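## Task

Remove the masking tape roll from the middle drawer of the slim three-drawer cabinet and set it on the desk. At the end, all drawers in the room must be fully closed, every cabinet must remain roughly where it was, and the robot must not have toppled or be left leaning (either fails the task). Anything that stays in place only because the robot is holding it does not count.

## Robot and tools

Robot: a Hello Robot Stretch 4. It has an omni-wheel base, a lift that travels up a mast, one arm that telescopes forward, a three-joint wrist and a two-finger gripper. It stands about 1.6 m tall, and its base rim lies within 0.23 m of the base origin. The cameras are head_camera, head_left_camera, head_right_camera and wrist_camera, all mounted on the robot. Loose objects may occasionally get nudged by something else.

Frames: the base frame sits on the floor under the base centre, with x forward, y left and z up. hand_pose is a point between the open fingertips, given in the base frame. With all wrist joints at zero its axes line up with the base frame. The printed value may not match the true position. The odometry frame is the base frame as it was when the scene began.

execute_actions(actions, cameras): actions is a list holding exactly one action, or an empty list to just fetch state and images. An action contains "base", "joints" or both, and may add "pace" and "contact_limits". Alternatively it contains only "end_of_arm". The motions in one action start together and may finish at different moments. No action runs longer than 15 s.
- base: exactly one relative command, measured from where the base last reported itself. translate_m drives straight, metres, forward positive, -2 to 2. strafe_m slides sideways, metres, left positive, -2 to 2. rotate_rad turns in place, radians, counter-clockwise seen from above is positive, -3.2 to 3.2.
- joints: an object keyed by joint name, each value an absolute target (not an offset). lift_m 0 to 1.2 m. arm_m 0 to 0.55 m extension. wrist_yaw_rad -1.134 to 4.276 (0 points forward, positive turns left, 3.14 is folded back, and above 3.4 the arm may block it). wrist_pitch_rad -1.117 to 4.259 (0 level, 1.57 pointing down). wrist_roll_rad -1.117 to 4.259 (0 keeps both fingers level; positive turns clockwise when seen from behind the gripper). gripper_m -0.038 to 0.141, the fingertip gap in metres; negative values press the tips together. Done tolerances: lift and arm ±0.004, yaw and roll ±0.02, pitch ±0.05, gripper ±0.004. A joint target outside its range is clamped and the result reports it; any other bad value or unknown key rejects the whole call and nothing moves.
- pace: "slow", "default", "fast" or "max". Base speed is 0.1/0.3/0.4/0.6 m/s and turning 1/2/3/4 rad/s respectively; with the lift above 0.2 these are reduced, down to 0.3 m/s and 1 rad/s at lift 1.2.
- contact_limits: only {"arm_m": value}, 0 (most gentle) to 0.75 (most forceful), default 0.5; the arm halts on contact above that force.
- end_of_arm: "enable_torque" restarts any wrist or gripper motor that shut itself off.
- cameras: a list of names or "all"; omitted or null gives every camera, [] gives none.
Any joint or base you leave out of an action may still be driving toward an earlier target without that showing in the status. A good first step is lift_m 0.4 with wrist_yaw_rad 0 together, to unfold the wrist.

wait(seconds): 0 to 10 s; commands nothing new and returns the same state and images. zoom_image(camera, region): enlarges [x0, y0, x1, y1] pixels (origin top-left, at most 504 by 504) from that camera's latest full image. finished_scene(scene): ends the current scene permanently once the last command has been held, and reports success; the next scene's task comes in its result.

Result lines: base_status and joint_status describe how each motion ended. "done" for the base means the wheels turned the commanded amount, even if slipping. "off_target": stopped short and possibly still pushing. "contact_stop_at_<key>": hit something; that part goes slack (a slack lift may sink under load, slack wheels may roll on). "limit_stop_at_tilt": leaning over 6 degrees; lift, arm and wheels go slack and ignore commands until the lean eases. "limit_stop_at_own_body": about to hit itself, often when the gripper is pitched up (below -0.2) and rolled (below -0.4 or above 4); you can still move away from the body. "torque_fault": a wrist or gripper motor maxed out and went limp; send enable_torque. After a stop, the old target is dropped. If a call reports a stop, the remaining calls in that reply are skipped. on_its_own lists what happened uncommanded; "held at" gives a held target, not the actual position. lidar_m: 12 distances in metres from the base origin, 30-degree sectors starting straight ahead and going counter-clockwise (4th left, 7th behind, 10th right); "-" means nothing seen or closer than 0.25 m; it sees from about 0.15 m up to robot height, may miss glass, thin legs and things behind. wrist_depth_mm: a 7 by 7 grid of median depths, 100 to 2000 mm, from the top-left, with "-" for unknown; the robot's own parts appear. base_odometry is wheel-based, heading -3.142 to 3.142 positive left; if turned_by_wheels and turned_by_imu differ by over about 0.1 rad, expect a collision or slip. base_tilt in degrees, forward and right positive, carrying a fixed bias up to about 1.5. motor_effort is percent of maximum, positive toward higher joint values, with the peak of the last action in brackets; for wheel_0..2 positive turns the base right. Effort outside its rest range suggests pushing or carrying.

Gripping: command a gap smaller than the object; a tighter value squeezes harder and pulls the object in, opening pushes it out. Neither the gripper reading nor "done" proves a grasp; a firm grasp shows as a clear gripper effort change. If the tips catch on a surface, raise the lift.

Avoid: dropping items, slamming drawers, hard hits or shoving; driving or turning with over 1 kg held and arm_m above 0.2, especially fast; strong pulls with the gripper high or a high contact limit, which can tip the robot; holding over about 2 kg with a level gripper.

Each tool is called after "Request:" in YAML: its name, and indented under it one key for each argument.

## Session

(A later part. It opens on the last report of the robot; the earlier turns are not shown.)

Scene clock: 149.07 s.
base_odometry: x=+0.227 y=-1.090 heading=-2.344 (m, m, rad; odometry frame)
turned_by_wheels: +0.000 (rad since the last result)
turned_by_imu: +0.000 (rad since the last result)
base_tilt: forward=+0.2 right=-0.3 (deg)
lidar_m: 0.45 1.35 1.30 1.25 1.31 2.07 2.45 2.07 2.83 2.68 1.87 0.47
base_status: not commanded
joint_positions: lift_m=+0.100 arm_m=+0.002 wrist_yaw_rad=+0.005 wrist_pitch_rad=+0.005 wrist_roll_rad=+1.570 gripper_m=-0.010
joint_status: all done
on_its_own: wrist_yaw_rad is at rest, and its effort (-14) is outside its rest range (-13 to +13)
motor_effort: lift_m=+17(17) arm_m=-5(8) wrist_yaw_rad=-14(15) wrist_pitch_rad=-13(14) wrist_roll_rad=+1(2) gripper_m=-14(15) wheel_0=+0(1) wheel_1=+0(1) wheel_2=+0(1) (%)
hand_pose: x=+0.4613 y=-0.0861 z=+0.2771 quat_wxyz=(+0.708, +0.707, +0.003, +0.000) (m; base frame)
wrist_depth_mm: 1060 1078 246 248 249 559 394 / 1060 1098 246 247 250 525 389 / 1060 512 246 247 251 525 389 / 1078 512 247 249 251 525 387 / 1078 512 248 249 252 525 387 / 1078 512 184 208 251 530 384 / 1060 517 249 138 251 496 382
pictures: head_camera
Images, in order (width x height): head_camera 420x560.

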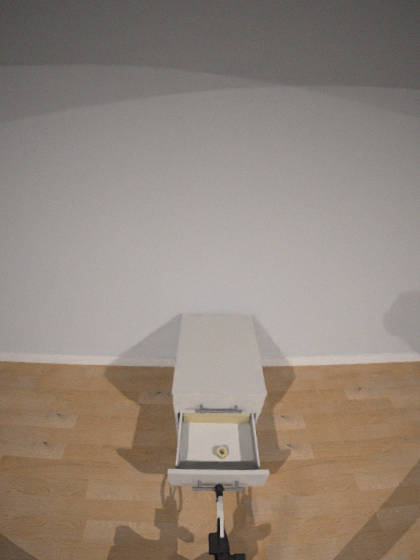

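Request:
execute_actions:
  actions:
    - {"base":{"translate_m":-0.05},"pace":"slow"}
  cameras: []

Request:
execute_actions:
  actions:
    - {"joints":{"gripper_m":0.08}}
  cameras: []

Request:
execute_actions:
  actions:
    - {"base":{"translate_m":-0.07}}
  cameras: []

Request:
execute_actions:
  actions:
    - {"joints":{"lift_m":0.65,"wrist_roll_rad":0}}
  cameras: []

Request:
execute_actions:
  actions:
    - {"base":{"translate_m":0.12},"joints":{"arm_m":0.3,"wrist_pitch_rad":1.57}}
  cameras: ["head_camera","wrist_camera"]

Scene clock: 159.93 s.
base_odometry: x=+0.262 y=-1.054 heading=-2.344 (m, m, rad; odometry frame)
turned_by_wheels: +0.000 (rad since the last result)
turned_by_imu: +0.000 (rad since the last result)
base_tilt: forward=+0.1 right=-0.3 (deg)
lidar_m: 0.45 1.40 1.30 1.24 1.31 2.02 2.39 2.02 2.83 2.67 1.93 0.47
base_status: done
joint_positions: lift_m=+0.100 arm_m=+0.001 wrist_yaw_rad=+0.005 wrist_pitch_rad=+0.005 wrist_roll_rad=+1.570 gripper_m=-0.010
joint_status: not commanded
on_its_own: wrist_yaw_rad is at rest, and its effort (-16) is outside its rest range (-13 to +13)
motor_effort: lift_m=+17(17) arm_m=-5(6) wrist_yaw_rad=-16(16) wrist_pitch_rad=-13(15) wrist_roll_rad=+1(0) gripper_m=-15(15) wheel_0=+1(2) wheel_1=-1(3) wheel_2=+4(5) (%)
hand_pose: x=+0.4613 y=-0.0859 z=+0.2770 quat_wxyz=(+0.708, +0.707, +0.003, +0.000) (m; base frame)
wrist_depth_mm: 1118 1138 245 247 248 554 394 / 1138 1138 246 248 249 554 392 / 1138 1118 247 247 250 549 389 / 1138 564 248 249 251 544 389 / 1118 564 247 249 251 539 389 / 1118 564 183 206 251 539 382 / 1098 1138 249 138 251 500 382
pictures: none
No camera images: the call's "cameras" was empty. Leave "cameras" out to get every camera's image.

Scene clock: 161.60 s.
base_odometry: x=+0.262 y=-1.054 heading=-2.344 (m, m, rad; odometry frame)
turned_by_wheels: +0.000 (rad since the last result)
turned_by_imu: -0.001 (rad since the last result)
base_tilt: forward=+0.1 right=-0.3 (deg)
lidar_m: 0.47 1.39 1.32 1.25 1.30 2.02 2.40 2.01 2.83 2.68 1.97 0.50
base_status: not commanded
joint_positions: lift_m=+0.100 arm_m=+0.001 wrist_yaw_rad=+0.000 wrist_pitch_rad=+0.003 wrist_roll_rad=+1.570 gripper_m=+0.080
joint_status: all done
motor_effort: lift_m=+17(17) arm_m=-5(6) wrist_yaw_rad=-1(16) wrist_pitch_rad=-9(13) wrist_roll_rad=+0(2) gripper_m=-1(13) wheel_0=+0(1) wheel_1=-2(1) wheel_2=+2(4) (%)
hand_pose: x=+0.4608 y=-0.0873 z=+0.2776 quat_wxyz=(+0.708, +0.707, +0.001, -0.001) (m; base frame)
wrist_depth_mm: 1138 1138 253 253 255 559 397 / 1138 1138 252 254 255 559 394 / 1138 1118 252 254 256 559 394 / 1118 1138 254 254 256 554 389 / 1118 1118 253 255 256 544 389 / 1098 564 199 255 201 544 389 / 1138 1118 253 142 257 504 384
pictures: none
No camera images: the call's "cameras" was empty. Leave "cameras" out to get every camera's image.

Scene clock: 162.93 s.
base_odometry: x=+0.310 y=-1.004 heading=-2.345 (m, m, rad; odometry frame)
turned_by_wheels: +0.000 (rad since the last result)
turned_by_imu: +0.000 (rad since the last result)
base_tilt: forward=+0.1 right=-0.3 (deg)
lidar_m: 0.51 1.48 1.31 1.25 1.33 1.99 2.33 1.95 2.83 2.68 2.05 0.55
base_status: done
joint_positions: lift_m=+0.100 arm_m=+0.001 wrist_yaw_rad=+0.000 wrist_pitch_rad=+0.003 wrist_roll_rad=+1.570 gripper_m=+0.080
joint_status: not commanded
motor_effort: lift_m=+17(17) arm_m=-5(5) wrist_yaw_rad=+0(1) wrist_pitch_rad=-8(7) wrist_roll_rad=+2(1) gripper_m=-3(1) wheel_0=+0(2) wheel_1=+0(4) wheel_2=-2(5) (%)
hand_pose: x=+0.4608 y=-0.0874 z=+0.2776 quat_wxyz=(+0.708, +0.707, +0.001, -0.001) (m; base frame)
wrist_depth_mm: 1205 1229 1229 1229 976 564 397 / 1205 1205 324 324 768 554 394 / 1182 1205 324 325 640 559 394 / 1205 1205 322 325 609 554 389 / 1205 1205 325 325 609 549 389 / 1205 1182 199 327 201 544 387 / 1205 1182 640 142 647 504 384
pictures: none
No camera images: the call's "cameras" was empty. Leave "cameras" out to get every camera's image.

Scene clock: 166.03 s.
base_odometry: x=+0.310 y=-1.004 heading=-2.344 (m, m, rad; odometry frame)
turned_by_wheels: +0.000 (rad since the last result)
turned_by_imu: -0.001 (rad since the last result)
base_tilt: forward=+0.1 right=-0.4 (deg)
lidar_m: 0.53 1.47 1.31 1.25 1.31 1.96 2.33 1.94 2.85 2.68 2.07 0.54
base_status: not commanded
joint_positions: lift_m=+0.650 arm_m=+0.001 wrist_yaw_rad=+0.000 wrist_pitch_rad=+0.002 wrist_roll_rad=+0.001 gripper_m=+0.080
joint_status: all done
motor_effort: lift_m=+21(20) arm_m=-5(5) wrist_yaw_rad=-1(1) wrist_pitch_rad=-7(6) wrist_roll_rad=-2(7) gripper_m=-1(3) wheel_0=+0(0) wheel_1=+0(0) wheel_2=-2(2) (%)
hand_pose: x=+0.4608 y=-0.0874 z=+0.8273 quat_wxyz=(+1.000, +0.000, +0.001, +0.000) (m; base frame)
wrist_depth_mm: 1205 1205 1205 1255 1229 1255 1281 / 1229 1205 1229 1229 1229 1255 1255 / 1205 1205 1205 1205 1229 1229 1255 / 1205 1205 1229 1229 1255 1229 1229 / 1182 1182 1205 1229 1229 1255 1255 / 1182 1205 195 1229 202 1229 1229 / 1205 1205 891 142 931 1229 1229
pictures: none
No camera images: the call's "cameras" was empty. Leave "cameras" out to get every camera's image.

Scene clock: 168.03 s.
base_odometry: x=+0.227 y=-1.090 heading=-2.345 (m, m, rad; odometry frame)
turned_by_wheels: +0.000 (rad since the last result)
turned_by_imu: -0.001 (rad since the last result)
base_tilt: forward=+0.1 right=-0.3 (deg)
lidar_m: 0.40 0.46 1.31 1.25 1.31 2.06 2.45 2.04 2.83 2.67 1.86 0.41
base_status: done
joint_positions: lift_m=+0.650 arm_m=+0.299 wrist_yaw_rad=+0.000 wrist_pitch_rad=+1.570 wrist_roll_rad=+0.000 gripper_m=+0.080
joint_status: all done
motor_effort: lift_m=+21(21) arm_m=+6(6) wrist_yaw_rad=-1(2) wrist_pitch_rad=-1(3) wrist_roll_rad=-3(2) gripper_m=-4(3) wheel_0=-1(1) wheel_1=-1(2) wheel_2=+1(6) (%)
hand_pose: x=+0.4703 y=-0.0874 z=+0.5396 quat_wxyz=(+0.707, +0.000, +0.707, +0.000) (m; base frame)
wrist_depth_mm: 768 768 473 480 480 788 788 / 759 759 549 554 554 788 778 / 768 759 549 554 554 788 788 / 759 759 544 549 554 788 788 / 759 492 488 525 496 788 778 / 750 759 195 778 202 778 778 / 750 759 759 142 768 778 788
pictures: head_camera, wrist_camera
Images, in order (width x height): head_camera 420x560, wrist_camera 616x392.

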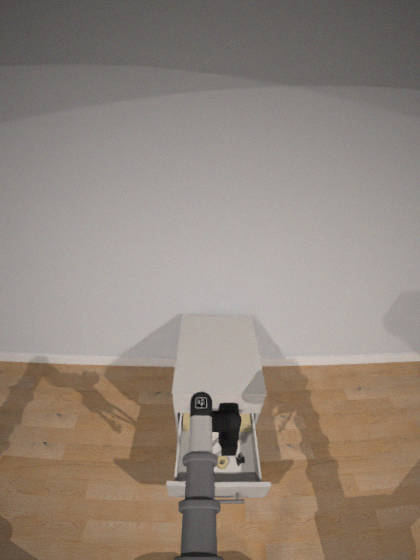

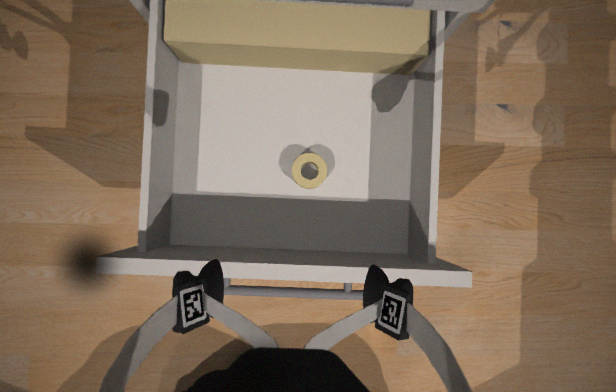

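Request:
execute_actions:
  actions:
    - {"base":{"strafe_m":-0.023},"joints":{"arm_m":0.39,"lift_m":0.47,"gripper_m":0.09}}
  cameras: ["wrist_camera"]

Scene clock: 184.27 s.
base_odometry: x=+0.210 y=-1.074 heading=-2.344 (m, m, rad; odometry frame)
turned_by_wheels: +0.000 (rad since the last result)
turned_by_imu: -0.001 (rad since the last result)
base_tilt: forward=+0.2 right=-0.3 (deg)
lidar_m: 0.40 0.44 1.32 1.28 1.33 2.06 2.45 2.04 2.81 2.65 1.87 0.41
base_status: done
joint_positions: lift_m=+0.470 arm_m=+0.389 wrist_yaw_rad=+0.000 wrist_pitch_rad=+1.570 wrist_roll_rad=+0.000 gripper_m=+0.090
joint_status: all done
motor_effort: lift_m=+16(20) arm_m=+6(6) wrist_yaw_rad=-1(1) wrist_pitch_rad=+0(0) wrist_roll_rad=-3(2) gripper_m=-2(0) wheel_0=+1(7) wheel_1=+1(7) wheel_2=+0(0) (%)
hand_pose: x=+0.5602 y=-0.0874 z=+0.3599 quat_wxyz=(+0.707, +0.000, +0.707, +0.000) (m; base frame)
wrist_depth_mm: 290 290 291 293 296 298 603 / 310 357 347 336 324 319 591 / 315 366 368 368 370 338 603 / 303 364 366 370 370 332 597 / 306 362 366 366 368 351 597 / 309 362 213 366 204 349 597 / 309 334 359 138 368 319 591
pictures: wrist_camera
Images, in order (width x height): wrist_camera 616x392.

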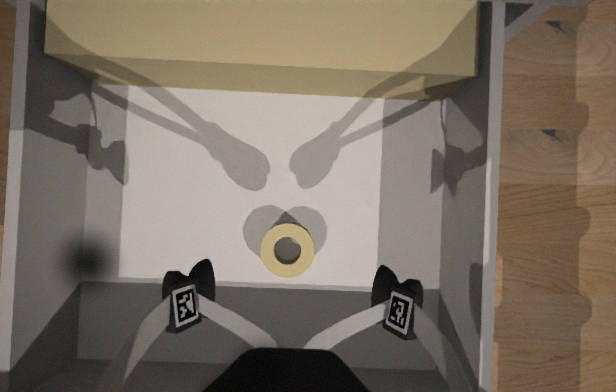

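Request:
execute_actions:
  actions:
    - {"joints":{"arm_m":0.397,"lift_m":0.353}}
  cameras: ["wrist_camera"]

Scene clock: 197.97 s.
base_odometry: x=+0.210 y=-1.074 heading=-2.344 (m, m, rad; odometry frame)
turned_by_wheels: +0.000 (rad since the last result)
turned_by_imu: -0.001 (rad since the last result)
base_tilt: forward=+0.2 right=-0.3 (deg)
lidar_m: 0.39 0.46 1.32 1.28 1.34 2.09 2.45 2.04 2.81 2.66 1.88 0.41
base_status: not commanded
joint_positions: lift_m=+0.353 arm_m=+0.396 wrist_yaw_rad=+0.000 wrist_pitch_rad=+1.570 wrist_roll_rad=+0.000 gripper_m=+0.090
joint_status: all done
motor_effort: lift_m=+16(17) arm_m=+5(6) wrist_yaw_rad=-1(0) wrist_pitch_rad=+0(0) wrist_roll_rad=-1(3) gripper_m=-3(3) wheel_0=+1(1) wheel_1=+1(1) wheel_2=+0(0) (%)
hand_pose: x=+0.5672 y=-0.0874 z=+0.2429 quat_wxyz=(+0.707, +0.000, +0.707, +0.000) (m; base frame)
wrist_depth_mm: 228 223 217 213 208 204 200 / 247 247 249 251 253 253 214 / 246 246 248 251 252 253 212 / 245 247 248 249 252 252 209 / 244 246 247 250 250 252 208 / 244 244 213 247 204 251 206 / 244 245 245 138 250 250 204
pictures: wrist_camera
Images, in order (width x height): wrist_camera 616x392.

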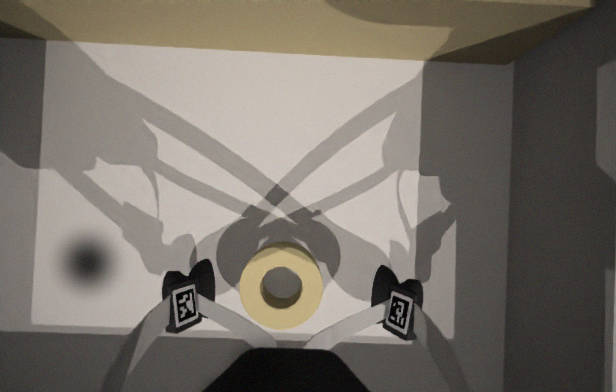

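Request:
execute_actions:
  actions:
    - {"joints":{"gripper_m":0.02}}
  cameras: ["wrist_camera"]

Request:
execute_actions:
  actions:
    - {"joints":{"lift_m":0.6}}
  cameras: ["wrist_camera","head_camera"]

Scene clock: 204.07 s.
base_odometry: x=+0.210 y=-1.074 heading=-2.344 (m, m, rad; odometry frame)
turned_by_wheels: +0.000 (rad since the last result)
turned_by_imu: -0.001 (rad since the last result)
base_tilt: forward=+0.1 right=-0.3 (deg)
lidar_m: 0.38 0.45 1.33 1.27 1.33 2.07 2.45 2.06 2.84 2.66 1.89 0.42
base_status: not commanded
joint_positions: lift_m=+0.353 arm_m=+0.396 wrist_yaw_rad=+0.000 wrist_pitch_rad=+1.570 wrist_roll_rad=+0.000 gripper_m=+0.020
joint_status: all done
motor_effort: lift_m=+16(16) arm_m=+5(5) wrist_yaw_rad=-2(0) wrist_pitch_rad=-1(1) wrist_roll_rad=-1(2) gripper_m=-15(15) wheel_0=+1(1) wheel_1=+1(1) wheel_2=+0(0) (%)
hand_pose: x=+0.5672 y=-0.0874 z=+0.2429 quat_wxyz=(+0.707, +0.000, +0.707, +0.000) (m; base frame)
wrist_depth_mm: 229 223 217 213 208 204 200 / 246 247 249 250 252 254 214 / 245 246 248 250 251 252 211 / 246 247 248 249 251 252 209 / 245 246 247 248 251 252 207 / 244 246 189 216 191 250 206 / 244 243 246 149 249 244 204
pictures: wrist_camera
Images, in order (width x height): wrist_camera 616x392.

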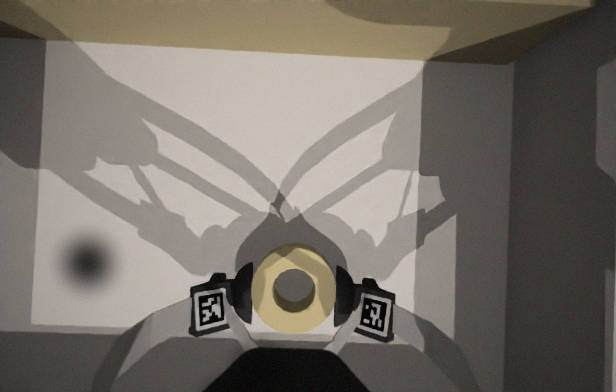

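Scene clock: 206.17 s.
base_odometry: x=+0.210 y=-1.074 heading=-2.344 (m, m, rad; odometry frame)
turned_by_wheels: +0.000 (rad since the last result)
turned_by_imu: +0.000 (rad since the last result)
base_tilt: forward=+0.1 right=-0.3 (deg)
lidar_m: 0.40 0.44 1.31 1.28 1.34 2.08 2.46 2.05 2.81 2.66 1.87 0.39
base_status: not commanded
joint_positions: lift_m=+0.600 arm_m=+0.396 wrist_yaw_rad=+0.000 wrist_pitch_rad=+1.570 wrist_roll_rad=+0.000 gripper_m=+0.020
joint_status: all done
motor_effort: lift_m=+21(23) arm_m=+6(5) wrist_yaw_rad=-2(1) wrist_pitch_rad=-1(1) wrist_roll_rad=-1(3) gripper_m=-15(13) wheel_0=+1(1) wheel_1=+1(1) wheel_2=-1(0) (%)
hand_pose: x=+0.5672 y=-0.0874 z=+0.4895 quat_wxyz=(+0.707, +0.000, +0.707, +0.000) (m; base frame)
wrist_depth_mm: 289 282 274 270 264 259 504 / 715 418 347 336 357 723 732 / 723 492 500 504 484 732 732 / 707 492 496 500 500 732 732 / 699 492 496 492 500 723 732 / 699 439 190 216 192 723 732 / 699 362 375 149 373 723 732
pictures: head_camera, wrist_camera
Images, in order (width x height): head_camera 420x560, wrist_camera 616x392.

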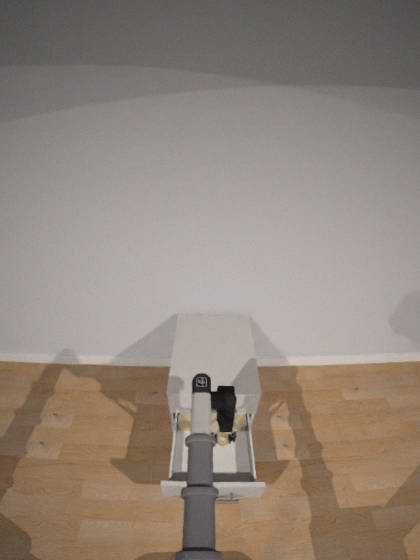

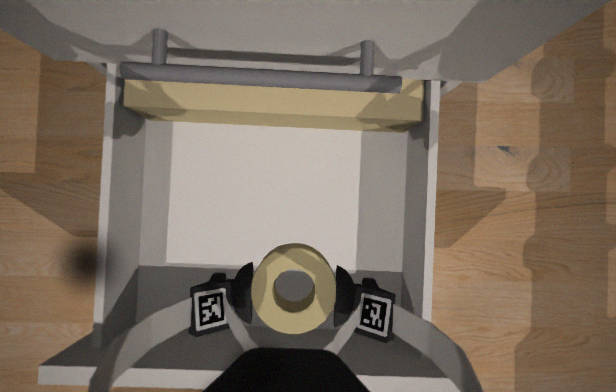

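Request:
execute_actions:
  actions:
    - {"base":{"rotate_rad":1.6},"joints":{"lift_m":1.1,"arm_m":0.1}}

Scene clock: 236.53 s.
base_odometry: x=+0.210 y=-1.074 heading=-0.745 (m, m, rad; odometry frame)
turned_by_wheels: +1.600 (rad since the last result)
turned_by_imu: +1.567 (rad since the last result)
base_tilt: forward=+0.1 right=-0.3 (deg)
lidar_m: 1.27 1.34 2.08 2.38 2.05 2.80 2.70 1.83 0.43 0.41 0.46 1.31
base_status: done
joint_positions: lift_m=+1.100 arm_m=+0.101 wrist_yaw_rad=+0.000 wrist_pitch_rad=+1.570 wrist_roll_rad=+0.000 gripper_m=+0.020
joint_status: all done
motor_effort: lift_m=+21(17) arm_m=-5(5) wrist_yaw_rad=+0(1) wrist_pitch_rad=-2(1) wrist_roll_rad=-2(2) gripper_m=-16(15) wheel_0=-1(5) wheel_1=-1(5) wheel_2=+1(8) (%)
hand_pose: x=+0.2721 y=-0.0874 z=+0.9895 quat_wxyz=(+0.707, +0.000, +0.707, +0.000) (m; base frame)
wrist_depth_mm: 1229 1255 1255 1255 1281 1281 1281 / 1205 1229 1229 1229 1281 1281 1281 / 1205 1229 1229 1229 1255 1281 1281 / 1229 1205 1229 1255 1229 1255 1255 / 1205 1229 1229 1229 1229 1255 1255 / 1182 1229 190 216 191 1042 946 / 1205 1229 1008 148 1229 1025 960
pictures: head_camera, head_left_camera, head_right_camera, wrist_camera
Images, in order (width x height): head_camera 420x560, head_left_camera 420x672, head_right_camera 420x672, wrist_camera 616x392.

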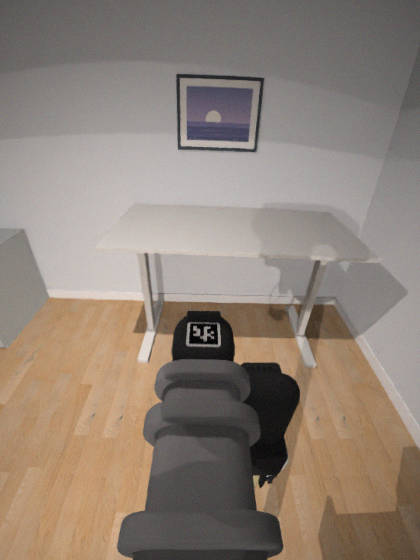

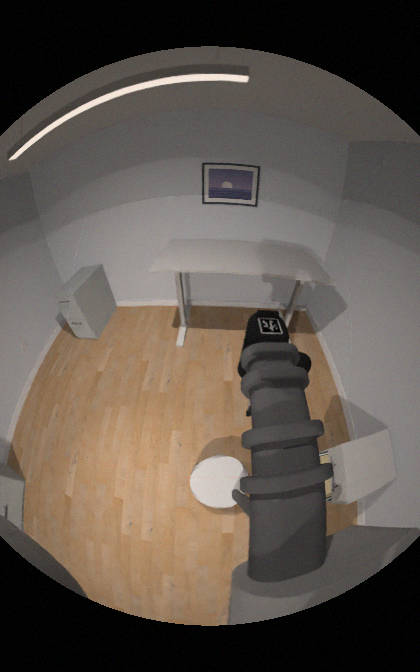

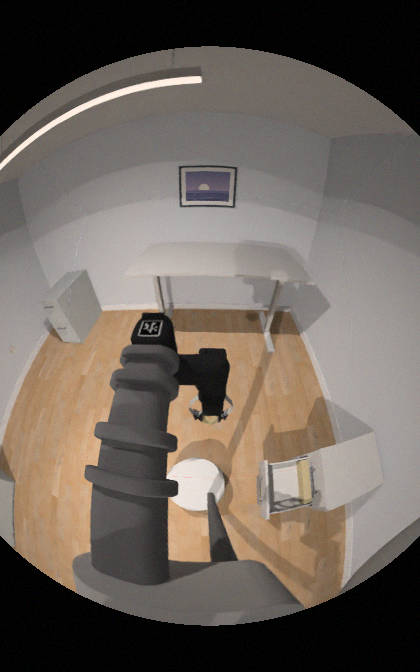

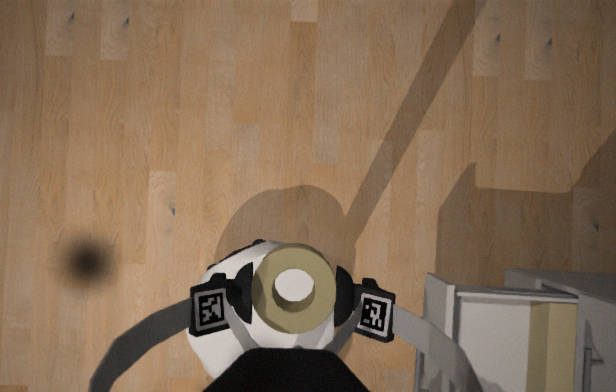

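Request:
execute_actions:
  actions:
    - {"base":{"translate_m":0.75},"joints":{"arm_m":0.25}}
  cameras: ["wrist_camera","head_camera"]

Scene clock: 252.27 s.
base_odometry: x=+0.762 y=-1.582 heading=-0.745 (m, m, rad; odometry frame)
turned_by_wheels: +0.000 (rad since the last result)
turned_by_imu: -0.002 (rad since the last result)
base_tilt: forward=+0.1 right=-0.3 (deg)
lidar_m: 0.52 0.56 0.81 2.45 2.39 2.75 3.52 0.75 0.92 1.30 0.74 0.54
base_status: done
joint_positions: lift_m=+1.100 arm_m=+0.249 wrist_yaw_rad=+0.000 wrist_pitch_rad=+1.570 wrist_roll_rad=+0.000 gripper_m=+0.020
joint_status: all done
motor_effort: lift_m=+20(21) arm_m=+5(6) wrist_yaw_rad=-1(1) wrist_pitch_rad=-2(2) wrist_roll_rad=-2(2) gripper_m=-16(15) wheel_0=-1(4) wheel_1=-1(2) wheel_2=-1(10) (%)
hand_pose: x=+0.4202 y=-0.0874 z=+0.9896 quat_wxyz=(+0.707, +0.000, +0.707, +0.000) (m; base frame)
wrist_depth_mm: 259 263 264 265 267 268 270 / 260 260 263 265 267 268 270 / 1255 1255 1205 1229 273 270 270 / 1229 1229 1255 1255 1229 1255 1255 / 1205 1255 1229 1229 1229 1255 1281 / 1205 1205 190 216 192 1255 1255 / 1205 1229 991 149 1229 1255 1229
pictures: head_camera, wrist_camera
Images, in order (width x height): head_camera 420x560, wrist_camera 616x392.

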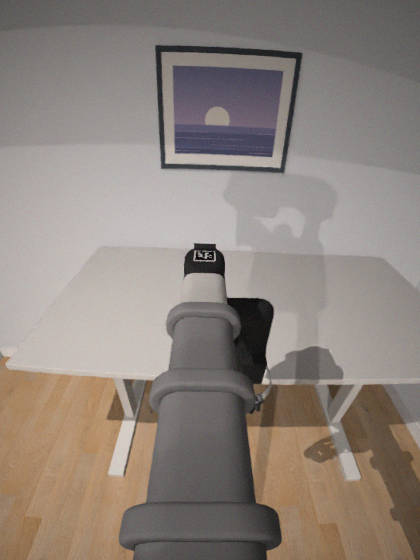

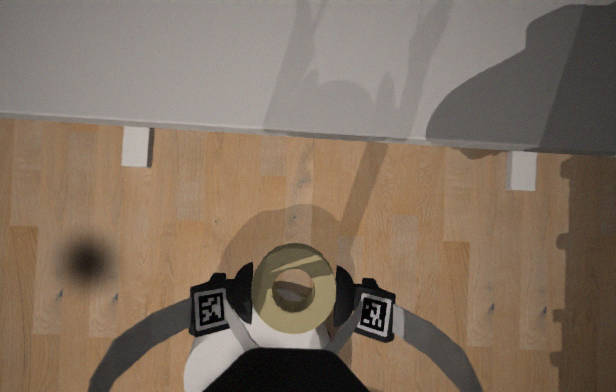

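Request:
execute_actions:
  actions:
    - {"joints":{"lift_m":1.15}}
  cameras: []

Request:
execute_actions:
  actions:
    - {"joints":{"arm_m":0.5}}
  cameras: []

Scene clock: 260.07 s.
base_odometry: x=+0.762 y=-1.582 heading=-0.745 (m, m, rad; odometry frame)
turned_by_wheels: +0.000 (rad since the last result)
turned_by_imu: -0.001 (rad since the last result)
base_tilt: forward=+0.1 right=-0.3 (deg)
lidar_m: 0.52 0.54 0.78 2.45 2.40 2.73 3.51 0.76 0.92 1.29 0.74 0.53
base_status: not commanded
joint_positions: lift_m=+1.150 arm_m=+0.249 wrist_yaw_rad=+0.000 wrist_pitch_rad=+1.570 wrist_roll_rad=+0.000 gripper_m=+0.020
joint_status: all done
motor_effort: lift_m=+21(22) arm_m=+5(5) wrist_yaw_rad=-1(0) wrist_pitch_rad=-1(0) wrist_roll_rad=-1(1) gripper_m=-15(15) wheel_0=-2(1) wheel_1=+0(1) wheel_2=-1(1) (%)
hand_pose: x=+0.4202 y=-0.0874 z=+1.0395 quat_wxyz=(+0.707, +0.000, +0.707, +0.000) (m; base frame)
wrist_depth_mm: 310 312 314 317 319 322 320 / 310 312 314 315 317 320 322 / 1255 1255 325 314 317 319 320 / 1281 1308 1255 1281 1308 1308 1308 / 1255 1255 1281 1308 1281 1281 1336 / 1255 1281 190 217 191 1308 1308 / 1255 1281 1042 148 1281 1281 1308
pictures: none
No camera images: the call's "cameras" was empty. Leave "cameras" out to get every camera's image.

Scene clock: 261.93 s.
base_odometry: x=+0.762 y=-1.582 heading=-0.745 (m, m, rad; odometry frame)
turned_by_wheels: +0.000 (rad since the last result)
turned_by_imu: +0.000 (rad since the last result)
base_tilt: forward=+0.1 right=-0.3 (deg)
lidar_m: 0.51 0.54 0.77 2.43 2.39 2.74 3.52 0.75 0.92 1.31 0.74 0.53
base_status: not commanded
joint_positions: lift_m=+1.150 arm_m=+0.499 wrist_yaw_rad=+0.000 wrist_pitch_rad=+1.570 wrist_roll_rad=+0.000 gripper_m=+0.020
joint_status: all done
motor_effort: lift_m=+21(21) arm_m=+5(6) wrist_yaw_rad=+0(1) wrist_pitch_rad=-1(1) wrist_roll_rad=-2(3) gripper_m=-15(14) wheel_0=-1(1) wheel_1=-1(0) wheel_2=+0(1) (%)
hand_pose: x=+0.6702 y=-0.0874 z=+1.0395 quat_wxyz=(+0.707, +0.000, +0.707, +0.000) (m; base frame)
wrist_depth_mm: 309 310 315 317 319 319 322 / 309 310 314 315 317 317 320 / 309 309 312 314 317 317 319 / 307 309 310 315 317 317 319 / 307 309 310 312 314 317 319 / 306 307 190 216 191 314 317 / 304 306 309 149 312 314 315
pictures: none
No camera images: the call's "cameras" was empty. Leave "cameras" out to get every camera's image.

Request:
execute_actions:
  actions:
    - {"joints":{"lift_m":1.089},"pace":"slow"}
  cameras: []

Request:
execute_actions:
  actions:
    - {"joints":{"gripper_m":0.09}}
  cameras: ["wrist_camera"]

Request:
execute_actions:
  actions:
    - {"joints":{"lift_m":1.15}}
  cameras: ["wrist_camera"]

Scene clock: 269.03 s.
base_odometry: x=+0.762 y=-1.582 heading=-0.745 (m, m, rad; odometry frame)
turned_by_wheels: +0.000 (rad since the last result)
turned_by_imu: -0.001 (rad since the last result)
base_tilt: forward=+0.1 right=-0.3 (deg)
lidar_m: 0.51 0.55 0.78 2.45 2.39 2.72 3.52 0.75 0.91 1.31 0.73 0.54
base_status: not commanded
joint_positions: lift_m=+1.089 arm_m=+0.499 wrist_yaw_rad=+0.000 wrist_pitch_rad=+1.570 wrist_roll_rad=+0.000 gripper_m=+0.020
joint_status: all done
motor_effort: lift_m=+16(21) arm_m=+5(6) wrist_yaw_rad=-1(1) wrist_pitch_rad=+0(0) wrist_roll_rad=-2(2) gripper_m=-16(14) wheel_0=-1(1) wheel_1=-1(1) wheel_2=+0(1) (%)
hand_pose: x=+0.6702 y=-0.0874 z=+0.9789 quat_wxyz=(+0.707, +0.000, +0.707, +0.000) (m; base frame)
wrist_depth_mm: 250 250 253 254 256 256 258 / 249 250 252 253 254 257 258 / 249 249 250 253 253 256 256 / 248 249 251 253 254 254 257 / 247 248 250 250 252 254 256 / 247 247 190 217 192 254 255 / 245 246 248 149 251 253 254
pictures: none
No camera images: the call's "cameras" was empty. Leave "cameras" out to get every camera's image.

Scene clock: 270.53 s.
base_odometry: x=+0.762 y=-1.582 heading=-0.745 (m, m, rad; odometry frame)
turned_by_wheels: +0.000 (rad since the last result)
turned_by_imu: +0.000 (rad since the last result)
base_tilt: forward=+0.1 right=-0.3 (deg)
lidar_m: 0.52 0.53 0.80 2.44 2.40 2.74 3.51 0.75 0.90 1.30 0.74 0.55
base_status: not commanded
joint_positions: lift_m=+1.089 arm_m=+0.499 wrist_yaw_rad=+0.000 wrist_pitch_rad=+1.570 wrist_roll_rad=+0.000 gripper_m=+0.090
joint_status: all done
motor_effort: lift_m=+16(16) arm_m=+6(5) wrist_yaw_rad=+0(1) wrist_pitch_rad=-1(1) wrist_roll_rad=-2(4) gripper_m=-3(14) wheel_0=-2(1) wheel_1=-1(1) wheel_2=-1(1) (%)
hand_pose: x=+0.6702 y=-0.0874 z=+0.9789 quat_wxyz=(+0.707, +0.000, +0.707, +0.000) (m; base frame)
wrist_depth_mm: 250 250 253 254 255 256 259 / 249 250 252 254 255 257 257 / 248 249 251 253 255 255 257 / 248 249 251 252 253 255 256 / 246 248 250 251 253 254 256 / 246 247 213 226 204 254 254 / 246 247 249 138 251 253 255
pictures: wrist_camera
Images, in order (width x height): wrist_camera 616x392.

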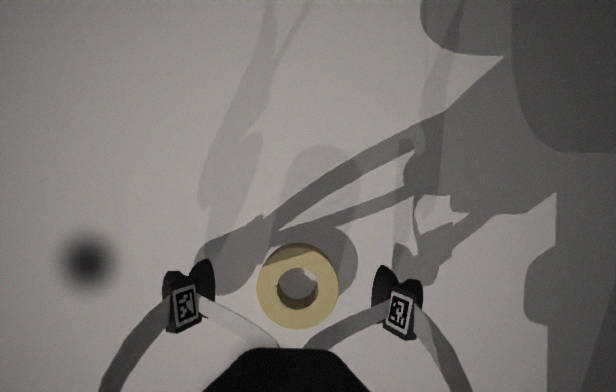

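Scene clock: 271.73 s.
base_odometry: x=+0.762 y=-1.582 heading=-0.745 (m, m, rad; odometry frame)
turned_by_wheels: +0.000 (rad since the last result)
turned_by_imu: +0.000 (rad since the last result)
base_tilt: forward=+0.1 right=-0.3 (deg)
lidar_m: 0.51 0.55 0.79 2.44 2.38 2.75 3.52 0.75 0.90 1.30 0.72 0.53
base_status: not commanded
joint_positions: lift_m=+1.150 arm_m=+0.499 wrist_yaw_rad=+0.000 wrist_pitch_rad=+1.570 wrist_roll_rad=+0.000 gripper_m=+0.090
joint_status: all done
motor_effort: lift_m=+21(21) arm_m=+6(5) wrist_yaw_rad=-2(1) wrist_pitch_rad=+1(1) wrist_roll_rad=-1(3) gripper_m=-2(2) wheel_0=-2(1) wheel_1=-1(1) wheel_2=+0(1) (%)
hand_pose: x=+0.6702 y=-0.0874 z=+1.0395 quat_wxyz=(+0.707, +0.000, +0.707, +0.000) (m; base frame)
wrist_depth_mm: 307 310 315 317 317 320 319 / 309 310 314 314 317 319 320 / 309 310 312 314 315 317 320 / 306 309 310 314 315 319 319 / 306 309 310 312 315 317 319 / 306 307 213 312 204 317 319 / 304 307 307 138 312 315 317
pictures: wrist_camera
Images, in order (width x height): wrist_camera 616x392.

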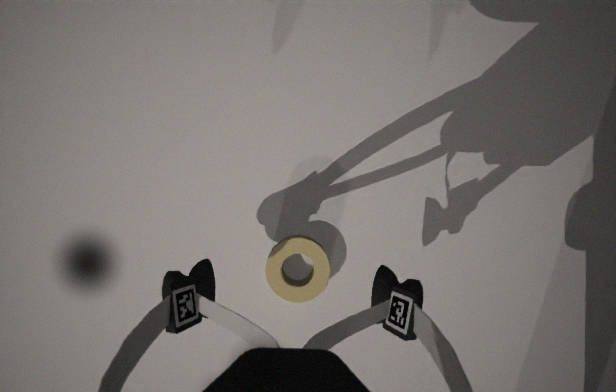

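Request:
execute_actions:
  actions:
    - {"base":{"translate_m":-0.75},"joints":{"arm_m":0.0,"wrist_pitch_rad":0,"lift_m":0.5}}
  cameras: []

Request:
execute_actions:
  actions:
    - {"base":{"strafe_m":0.15},"joints":{"lift_m":0.2,"gripper_m":0.0}}
  cameras: []

Request:
execute_actions:
  actions:
    - {"base":{"rotate_rad":-1.6},"joints":{"lift_m":0.1}}
  cameras: ["wrist_camera","head_camera"]

Scene clock: 302.47 s.
base_odometry: x=+0.210 y=-1.074 heading=-0.745 (m, m, rad; odometry frame)
turned_by_wheels: +0.000 (rad since the last result)
turned_by_imu: -0.002 (rad since the last result)
base_tilt: forward=+0.1 right=-0.4 (deg)
lidar_m: 1.26 1.36 2.08 2.38 2.07 2.79 2.69 1.85 0.41 0.40 0.45 1.31
base_status: done
joint_positions: lift_m=+0.500 arm_m=+0.001 wrist_yaw_rad=+0.000 wrist_pitch_rad=+0.002 wrist_roll_rad=+0.000 gripper_m=+0.090
joint_status: all done
motor_effort: lift_m=+16(18) arm_m=-5(7) wrist_yaw_rad=-1(2) wrist_pitch_rad=-7(13) wrist_roll_rad=-3(2) gripper_m=-3(1) wheel_0=+0(4) wheel_1=+0(5) wheel_2=+0(11) (%)
hand_pose: x=+0.4608 y=-0.0874 z=+0.6778 quat_wxyz=(+1.000, +0.000, +0.001, +0.000) (m; base frame)
wrist_depth_mm: 1863 1863 1863 1863 1983 1983 1756 / 1863 1921 1863 1863 1983 1921 1808 / 1921 1863 1397 1366 1366 1366 1537 / 1921 1863 1863 1921 1921 1921 1756 / 1863 1863 1863 1921 1921 1921 1756 / 1863 1921 213 1863 204 1863 1756 / 1661 1430 1661 137 1756 1576 1618
pictures: none
No camera images: the call's "cameras" was empty. Leave "cameras" out to get every camera's image.

Scene clock: 304.73 s.
base_odometry: x=+0.312 y=-0.963 heading=-0.745 (m, m, rad; odometry frame)
turned_by_wheels: +0.000 (rad since the last result)
turned_by_imu: -0.001 (rad since the last result)
base_tilt: forward=+0.1 right=-0.3 (deg)
lidar_m: 1.27 1.32 1.97 2.31 1.91 2.80 2.71 2.08 0.59 0.54 1.52 1.32
base_status: done
joint_positions: lift_m=+0.200 arm_m=+0.001 wrist_yaw_rad=+0.000 wrist_pitch_rad=+0.002 wrist_roll_rad=+0.000 gripper_m=+0.000
joint_status: all done
motor_effort: lift_m=+17(16) arm_m=-5(5) wrist_yaw_rad=+1(1) wrist_pitch_rad=-7(5) wrist_roll_rad=-2(1) gripper_m=-5(5) wheel_0=+1(7) wheel_1=-1(6) wheel_2=+1(5) (%)
hand_pose: x=+0.4608 y=-0.0874 z=+0.3778 quat_wxyz=(+1.000, +0.000, +0.001, +0.000) (m; base frame)
wrist_depth_mm: 1983 1863 1182 1229 1205 1205 1205 / 1921 1983 1499 1464 1464 1430 1708 / 1863 1863 1921 1921 1921 1863 1808 / 1921 1863 1863 1863 1921 1863 1863 / 1921 1808 1808 1921 1921 1863 1863 / 1464 1464 189 196 1576 1499 1618 / 946 866 946 150 891 1025 1042
pictures: none
No camera images: the call's "cameras" was empty. Leave "cameras" out to get every camera's image.

Scene clock: 306.80 s.
base_odometry: x=+0.312 y=-0.963 heading=-2.345 (m, m, rad; odometry frame)
turned_by_wheels: -1.600 (rad since the last result)
turned_by_imu: -1.569 (rad since the last result)
base_tilt: forward=+0.1 right=-0.3 (deg)
lidar_m: 0.54 1.53 1.33 1.25 1.33 1.99 2.31 1.91 2.81 2.67 2.10 0.60
base_status: done
joint_positions: lift_m=+0.100 arm_m=+0.001 wrist_yaw_rad=+0.000 wrist_pitch_rad=+0.002 wrist_roll_rad=+0.000 gripper_m=+0.000
joint_status: all done
motor_effort: lift_m=+17(20) arm_m=-5(5) wrist_yaw_rad=+0(2) wrist_pitch_rad=-5(7) wrist_roll_rad=-1(3) gripper_m=-5(5) wheel_0=+1(4) wheel_1=+0(7) wheel_2=-1(4) (%)
hand_pose: x=+0.4608 y=-0.0874 z=+0.2777 quat_wxyz=(+1.000, +0.000, +0.001, +0.000) (m; base frame)
wrist_depth_mm: 1229 1255 1255 1229 1255 1281 1281 / 1229 1229 1229 1255 1255 1281 1281 / 1229 1229 676 676 676 1281 1281 / 1229 353 355 355 355 1255 1308 / 355 355 353 355 355 1281 1255 / 353 353 189 196 353 1008 1229 / 732 647 661 149 661 778 798
pictures: head_camera, wrist_camera
Images, in order (width x height): head_camera 420x560, wrist_camera 616x392.

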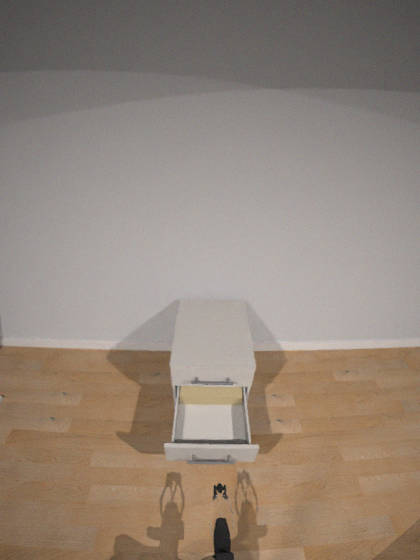

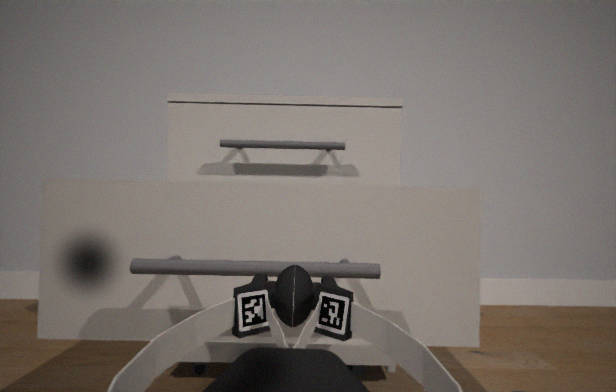

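Request:
execute_actions:
  actions:
    - {"joints":{"lift_m":0.138,"arm_m":0.08}}
  cameras: []

Request:
execute_actions:
  actions:
    - {"joints":{"arm_m":0.45},"contact_limits":{"arm_m":0.2},"pace":"slow"}
  cameras: ["wrist_camera","head_camera"]

Scene clock: 315.70 s.
base_odometry: x=+0.312 y=-0.963 heading=-2.345 (m, m, rad; odometry frame)
turned_by_wheels: +0.000 (rad since the last result)
turned_by_imu: -0.001 (rad since the last result)
base_tilt: forward=+0.1 right=-0.3 (deg)
lidar_m: 0.54 1.50 1.34 1.27 1.33 1.98 2.30 1.91 2.80 2.65 2.08 0.60
base_status: not commanded
joint_positions: lift_m=+0.138 arm_m=+0.079 wrist_yaw_rad=+0.000 wrist_pitch_rad=+0.002 wrist_roll_rad=+0.000 gripper_m=+0.000
joint_status: all done
motor_effort: lift_m=+21(20) arm_m=+6(6) wrist_yaw_rad=-2(1) wrist_pitch_rad=-7(6) wrist_roll_rad=-2(2) gripper_m=-5(6) wheel_0=+1(2) wheel_1=+0(1) wheel_2=-1(1) (%)
hand_pose: x=+0.5385 y=-0.0874 z=+0.3154 quat_wxyz=(+1.000, +0.000, +0.001, +0.000) (m; base frame)
wrist_depth_mm: 1138 1160 1182 1182 1205 1205 1229 / 1160 1182 1160 1160 1182 1182 1205 / 1160 1138 597 597 591 1205 1205 / 1160 1160 591 591 597 1160 1205 / 276 277 277 278 277 278 1205 / 277 277 189 196 277 277 1182 / 276 238 240 150 259 276 878
pictures: none
No camera images: the call's "cameras" was empty. Leave "cameras" out to get every camera's image.

Scene clock: 320.40 s.
base_odometry: x=+0.312 y=-0.963 heading=-2.344 (m, m, rad; odometry frame)
turned_by_wheels: +0.000 (rad since the last result)
turned_by_imu: -0.001 (rad since the last result)
base_tilt: forward=+0.1 right=-0.3 (deg)
lidar_m: 0.86 1.51 1.33 1.28 1.34 1.97 2.30 1.92 2.82 2.66 2.11 0.93
base_status: not commanded
joint_positions: lift_m=+0.138 arm_m=+0.439 wrist_yaw_rad=+0.000 wrist_pitch_rad=+0.002 wrist_roll_rad=+0.000 gripper_m=+0.000
joint_status: arm_m contact_stop (moved +0.360 of +0.371)
on_its_own: arm_m is slack since a contact_stop (your +0.450 is given up)
motor_effort: lift_m=+21(21) arm_m=+0(13) wrist_yaw_rad=+0(21) wrist_pitch_rad=-5(7) wrist_roll_rad=-2(2) gripper_m=-6(4) wheel_0=+3(5) wheel_1=+2(4) wheel_2=-1(7) (%)
contact_limits: arm_m 0.2
hand_pose: x=+0.8982 y=-0.0876 z=+0.3156 quat_wxyz=(+1.000, +0.000, +0.001, +0.000) (m; base frame)
wrist_depth_mm: 238 238 240 241 240 242 242 / 237 238 238 240 208 242 242 / 237 237 239 239 239 241 241 / 236 236 237 238 239 240 241 / 236 236 237 237 239 240 241 / 235 236 189 197 238 240 240 / 236 198 202 149 200 239 504
pictures: head_camera, wrist_camera
Images, in order (width x height): head_camera 420x560, wrist_camera 616x392.

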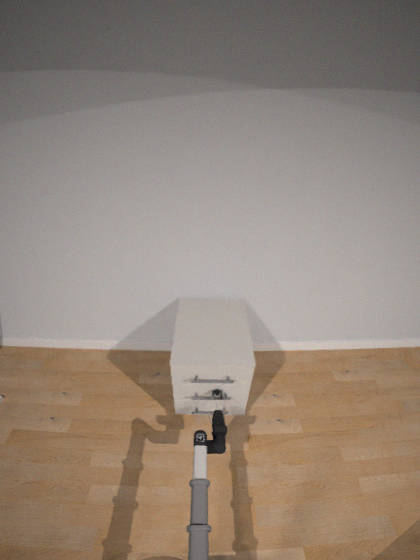

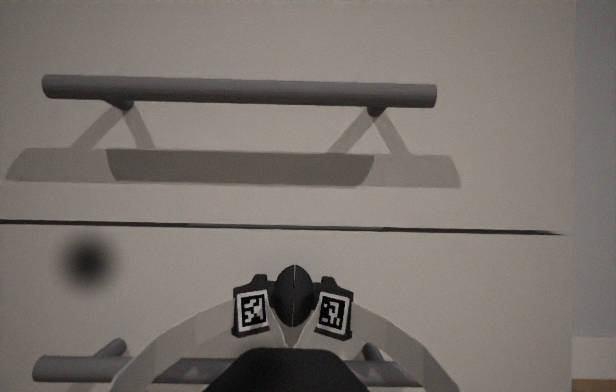

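Request:
execute_actions:
  actions:
    - {"joints":{"arm_m":0.0}}
  cameras: []

Request:
execute_actions:
  actions:
    - {"base":{"rotate_rad":-2.6},"pace":"fast"}

Scene clock: 328.73 s.
base_odometry: x=+0.312 y=-0.963 heading=-2.345 (m, m, rad; odometry frame)
turned_by_wheels: +0.000 (rad since the last result)
turned_by_imu: -0.001 (rad since the last result)
base_tilt: forward=+0.1 right=-0.3 (deg)
lidar_m: 0.86 1.49 1.33 1.28 1.34 1.96 2.31 1.91 2.82 2.65 2.10 0.93
base_status: not commanded
joint_positions: lift_m=+0.138 arm_m=+0.001 wrist_yaw_rad=+0.000 wrist_pitch_rad=+0.002 wrist_roll_rad=+0.000 gripper_m=+0.000
joint_status: all done
motor_effort: lift_m=+21(21) arm_m=-5(5) wrist_yaw_rad=-1(2) wrist_pitch_rad=-7(8) wrist_roll_rad=-1(1) gripper_m=-6(5) wheel_0=+3(3) wheel_1=+1(2) wheel_2=-1(1) (%)
hand_pose: x=+0.4608 y=-0.0874 z=+0.3154 quat_wxyz=(+1.000, +0.000, +0.001, +0.000) (m; base frame)
wrist_depth_mm: 1205 1229 1255 1281 1281 1281 1308 / 1255 1229 1255 1255 1281 1255 1281 / 1205 1255 683 676 1255 1281 1281 / 1229 1229 691 676 683 1308 1281 / 1205 1229 683 683 683 1281 1281 / 1182 1229 189 196 683 1255 1255 / 820 715 668 150 683 866 878
pictures: none
No camera images: the call's "cameras" was empty. Leave "cameras" out to get every camera's image.

Scene clock: 330.90 s.
base_odometry: x=+0.312 y=-0.963 heading=+1.339 (m, m, rad; odometry frame)
turned_by_wheels: -2.600 (rad since the last result)
turned_by_imu: -2.549 (rad since the last result)
base_tilt: forward=+0.1 right=-0.3 (deg)
lidar_m: 1.92 2.78 2.67 2.03 0.94 0.87 1.54 1.33 1.27 1.34 1.98 2.30
base_status: done
joint_positions: lift_m=+0.138 arm_m=+0.001 wrist_yaw_rad=+0.000 wrist_pitch_rad=+0.002 wrist_roll_rad=+0.000 gripper_m=+0.000
joint_status: not commanded
motor_effort: lift_m=+19(21) arm_m=-5(6) wrist_yaw_rad=+0(2) wrist_pitch_rad=-8(6) wrist_roll_rad=-2(1) gripper_m=-4(5) wheel_0=+0(6) wheel_1=-1(7) wheel_2=+1(7) (%)
hand_pose: x=+0.4608 y=-0.0874 z=+0.3156 quat_wxyz=(+1.000, +0.000, +0.001, +0.000) (m; base frame)
wrist_depth_mm: - - - - - 1921 1756 / - - - 1983 - 1983 1756 / - - - 1863 - 1983 1756 / - - - 1921 - 1983 1708 / - - - 1863 1983 1983 1756 / 1229 1255 189 196 1336 1366 1397 / 820 723 798 150 750 866 891
pictures: head_camera, head_left_camera, head_right_camera, wrist_camera
Images, in order (width x height): head_camera 420x560, head_left_camera 420x672, head_right_camera 420x672, wrist_camera 616x392.

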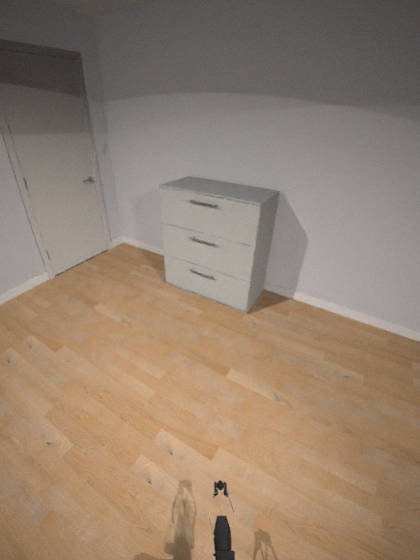

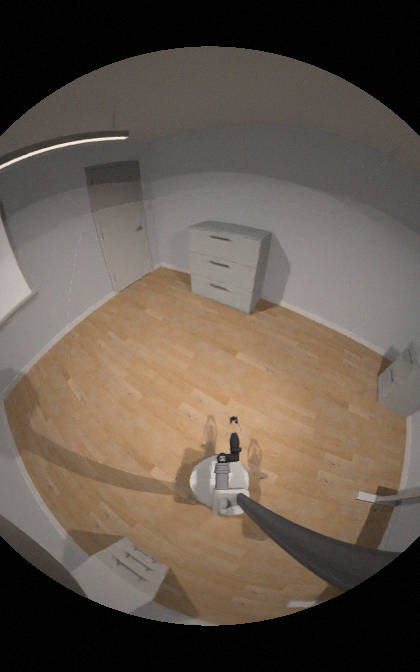

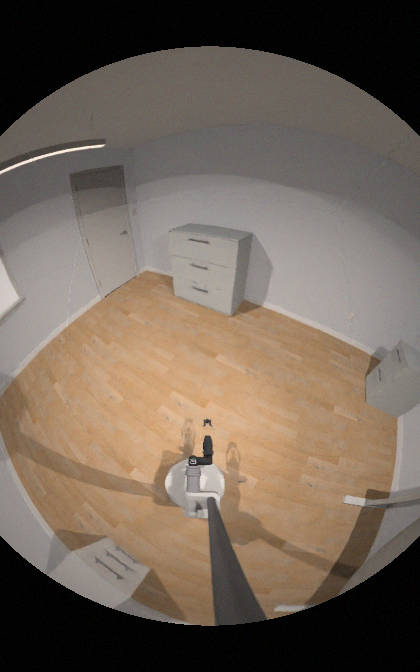

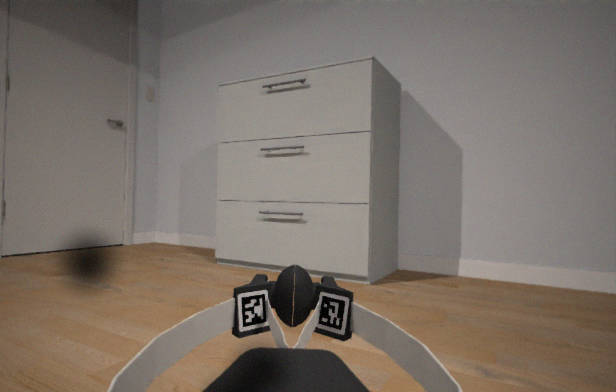

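All closed (the other was a door). Finishing.

Request:
finished_scene:
  scene: 1

The scene is finished: the task was done.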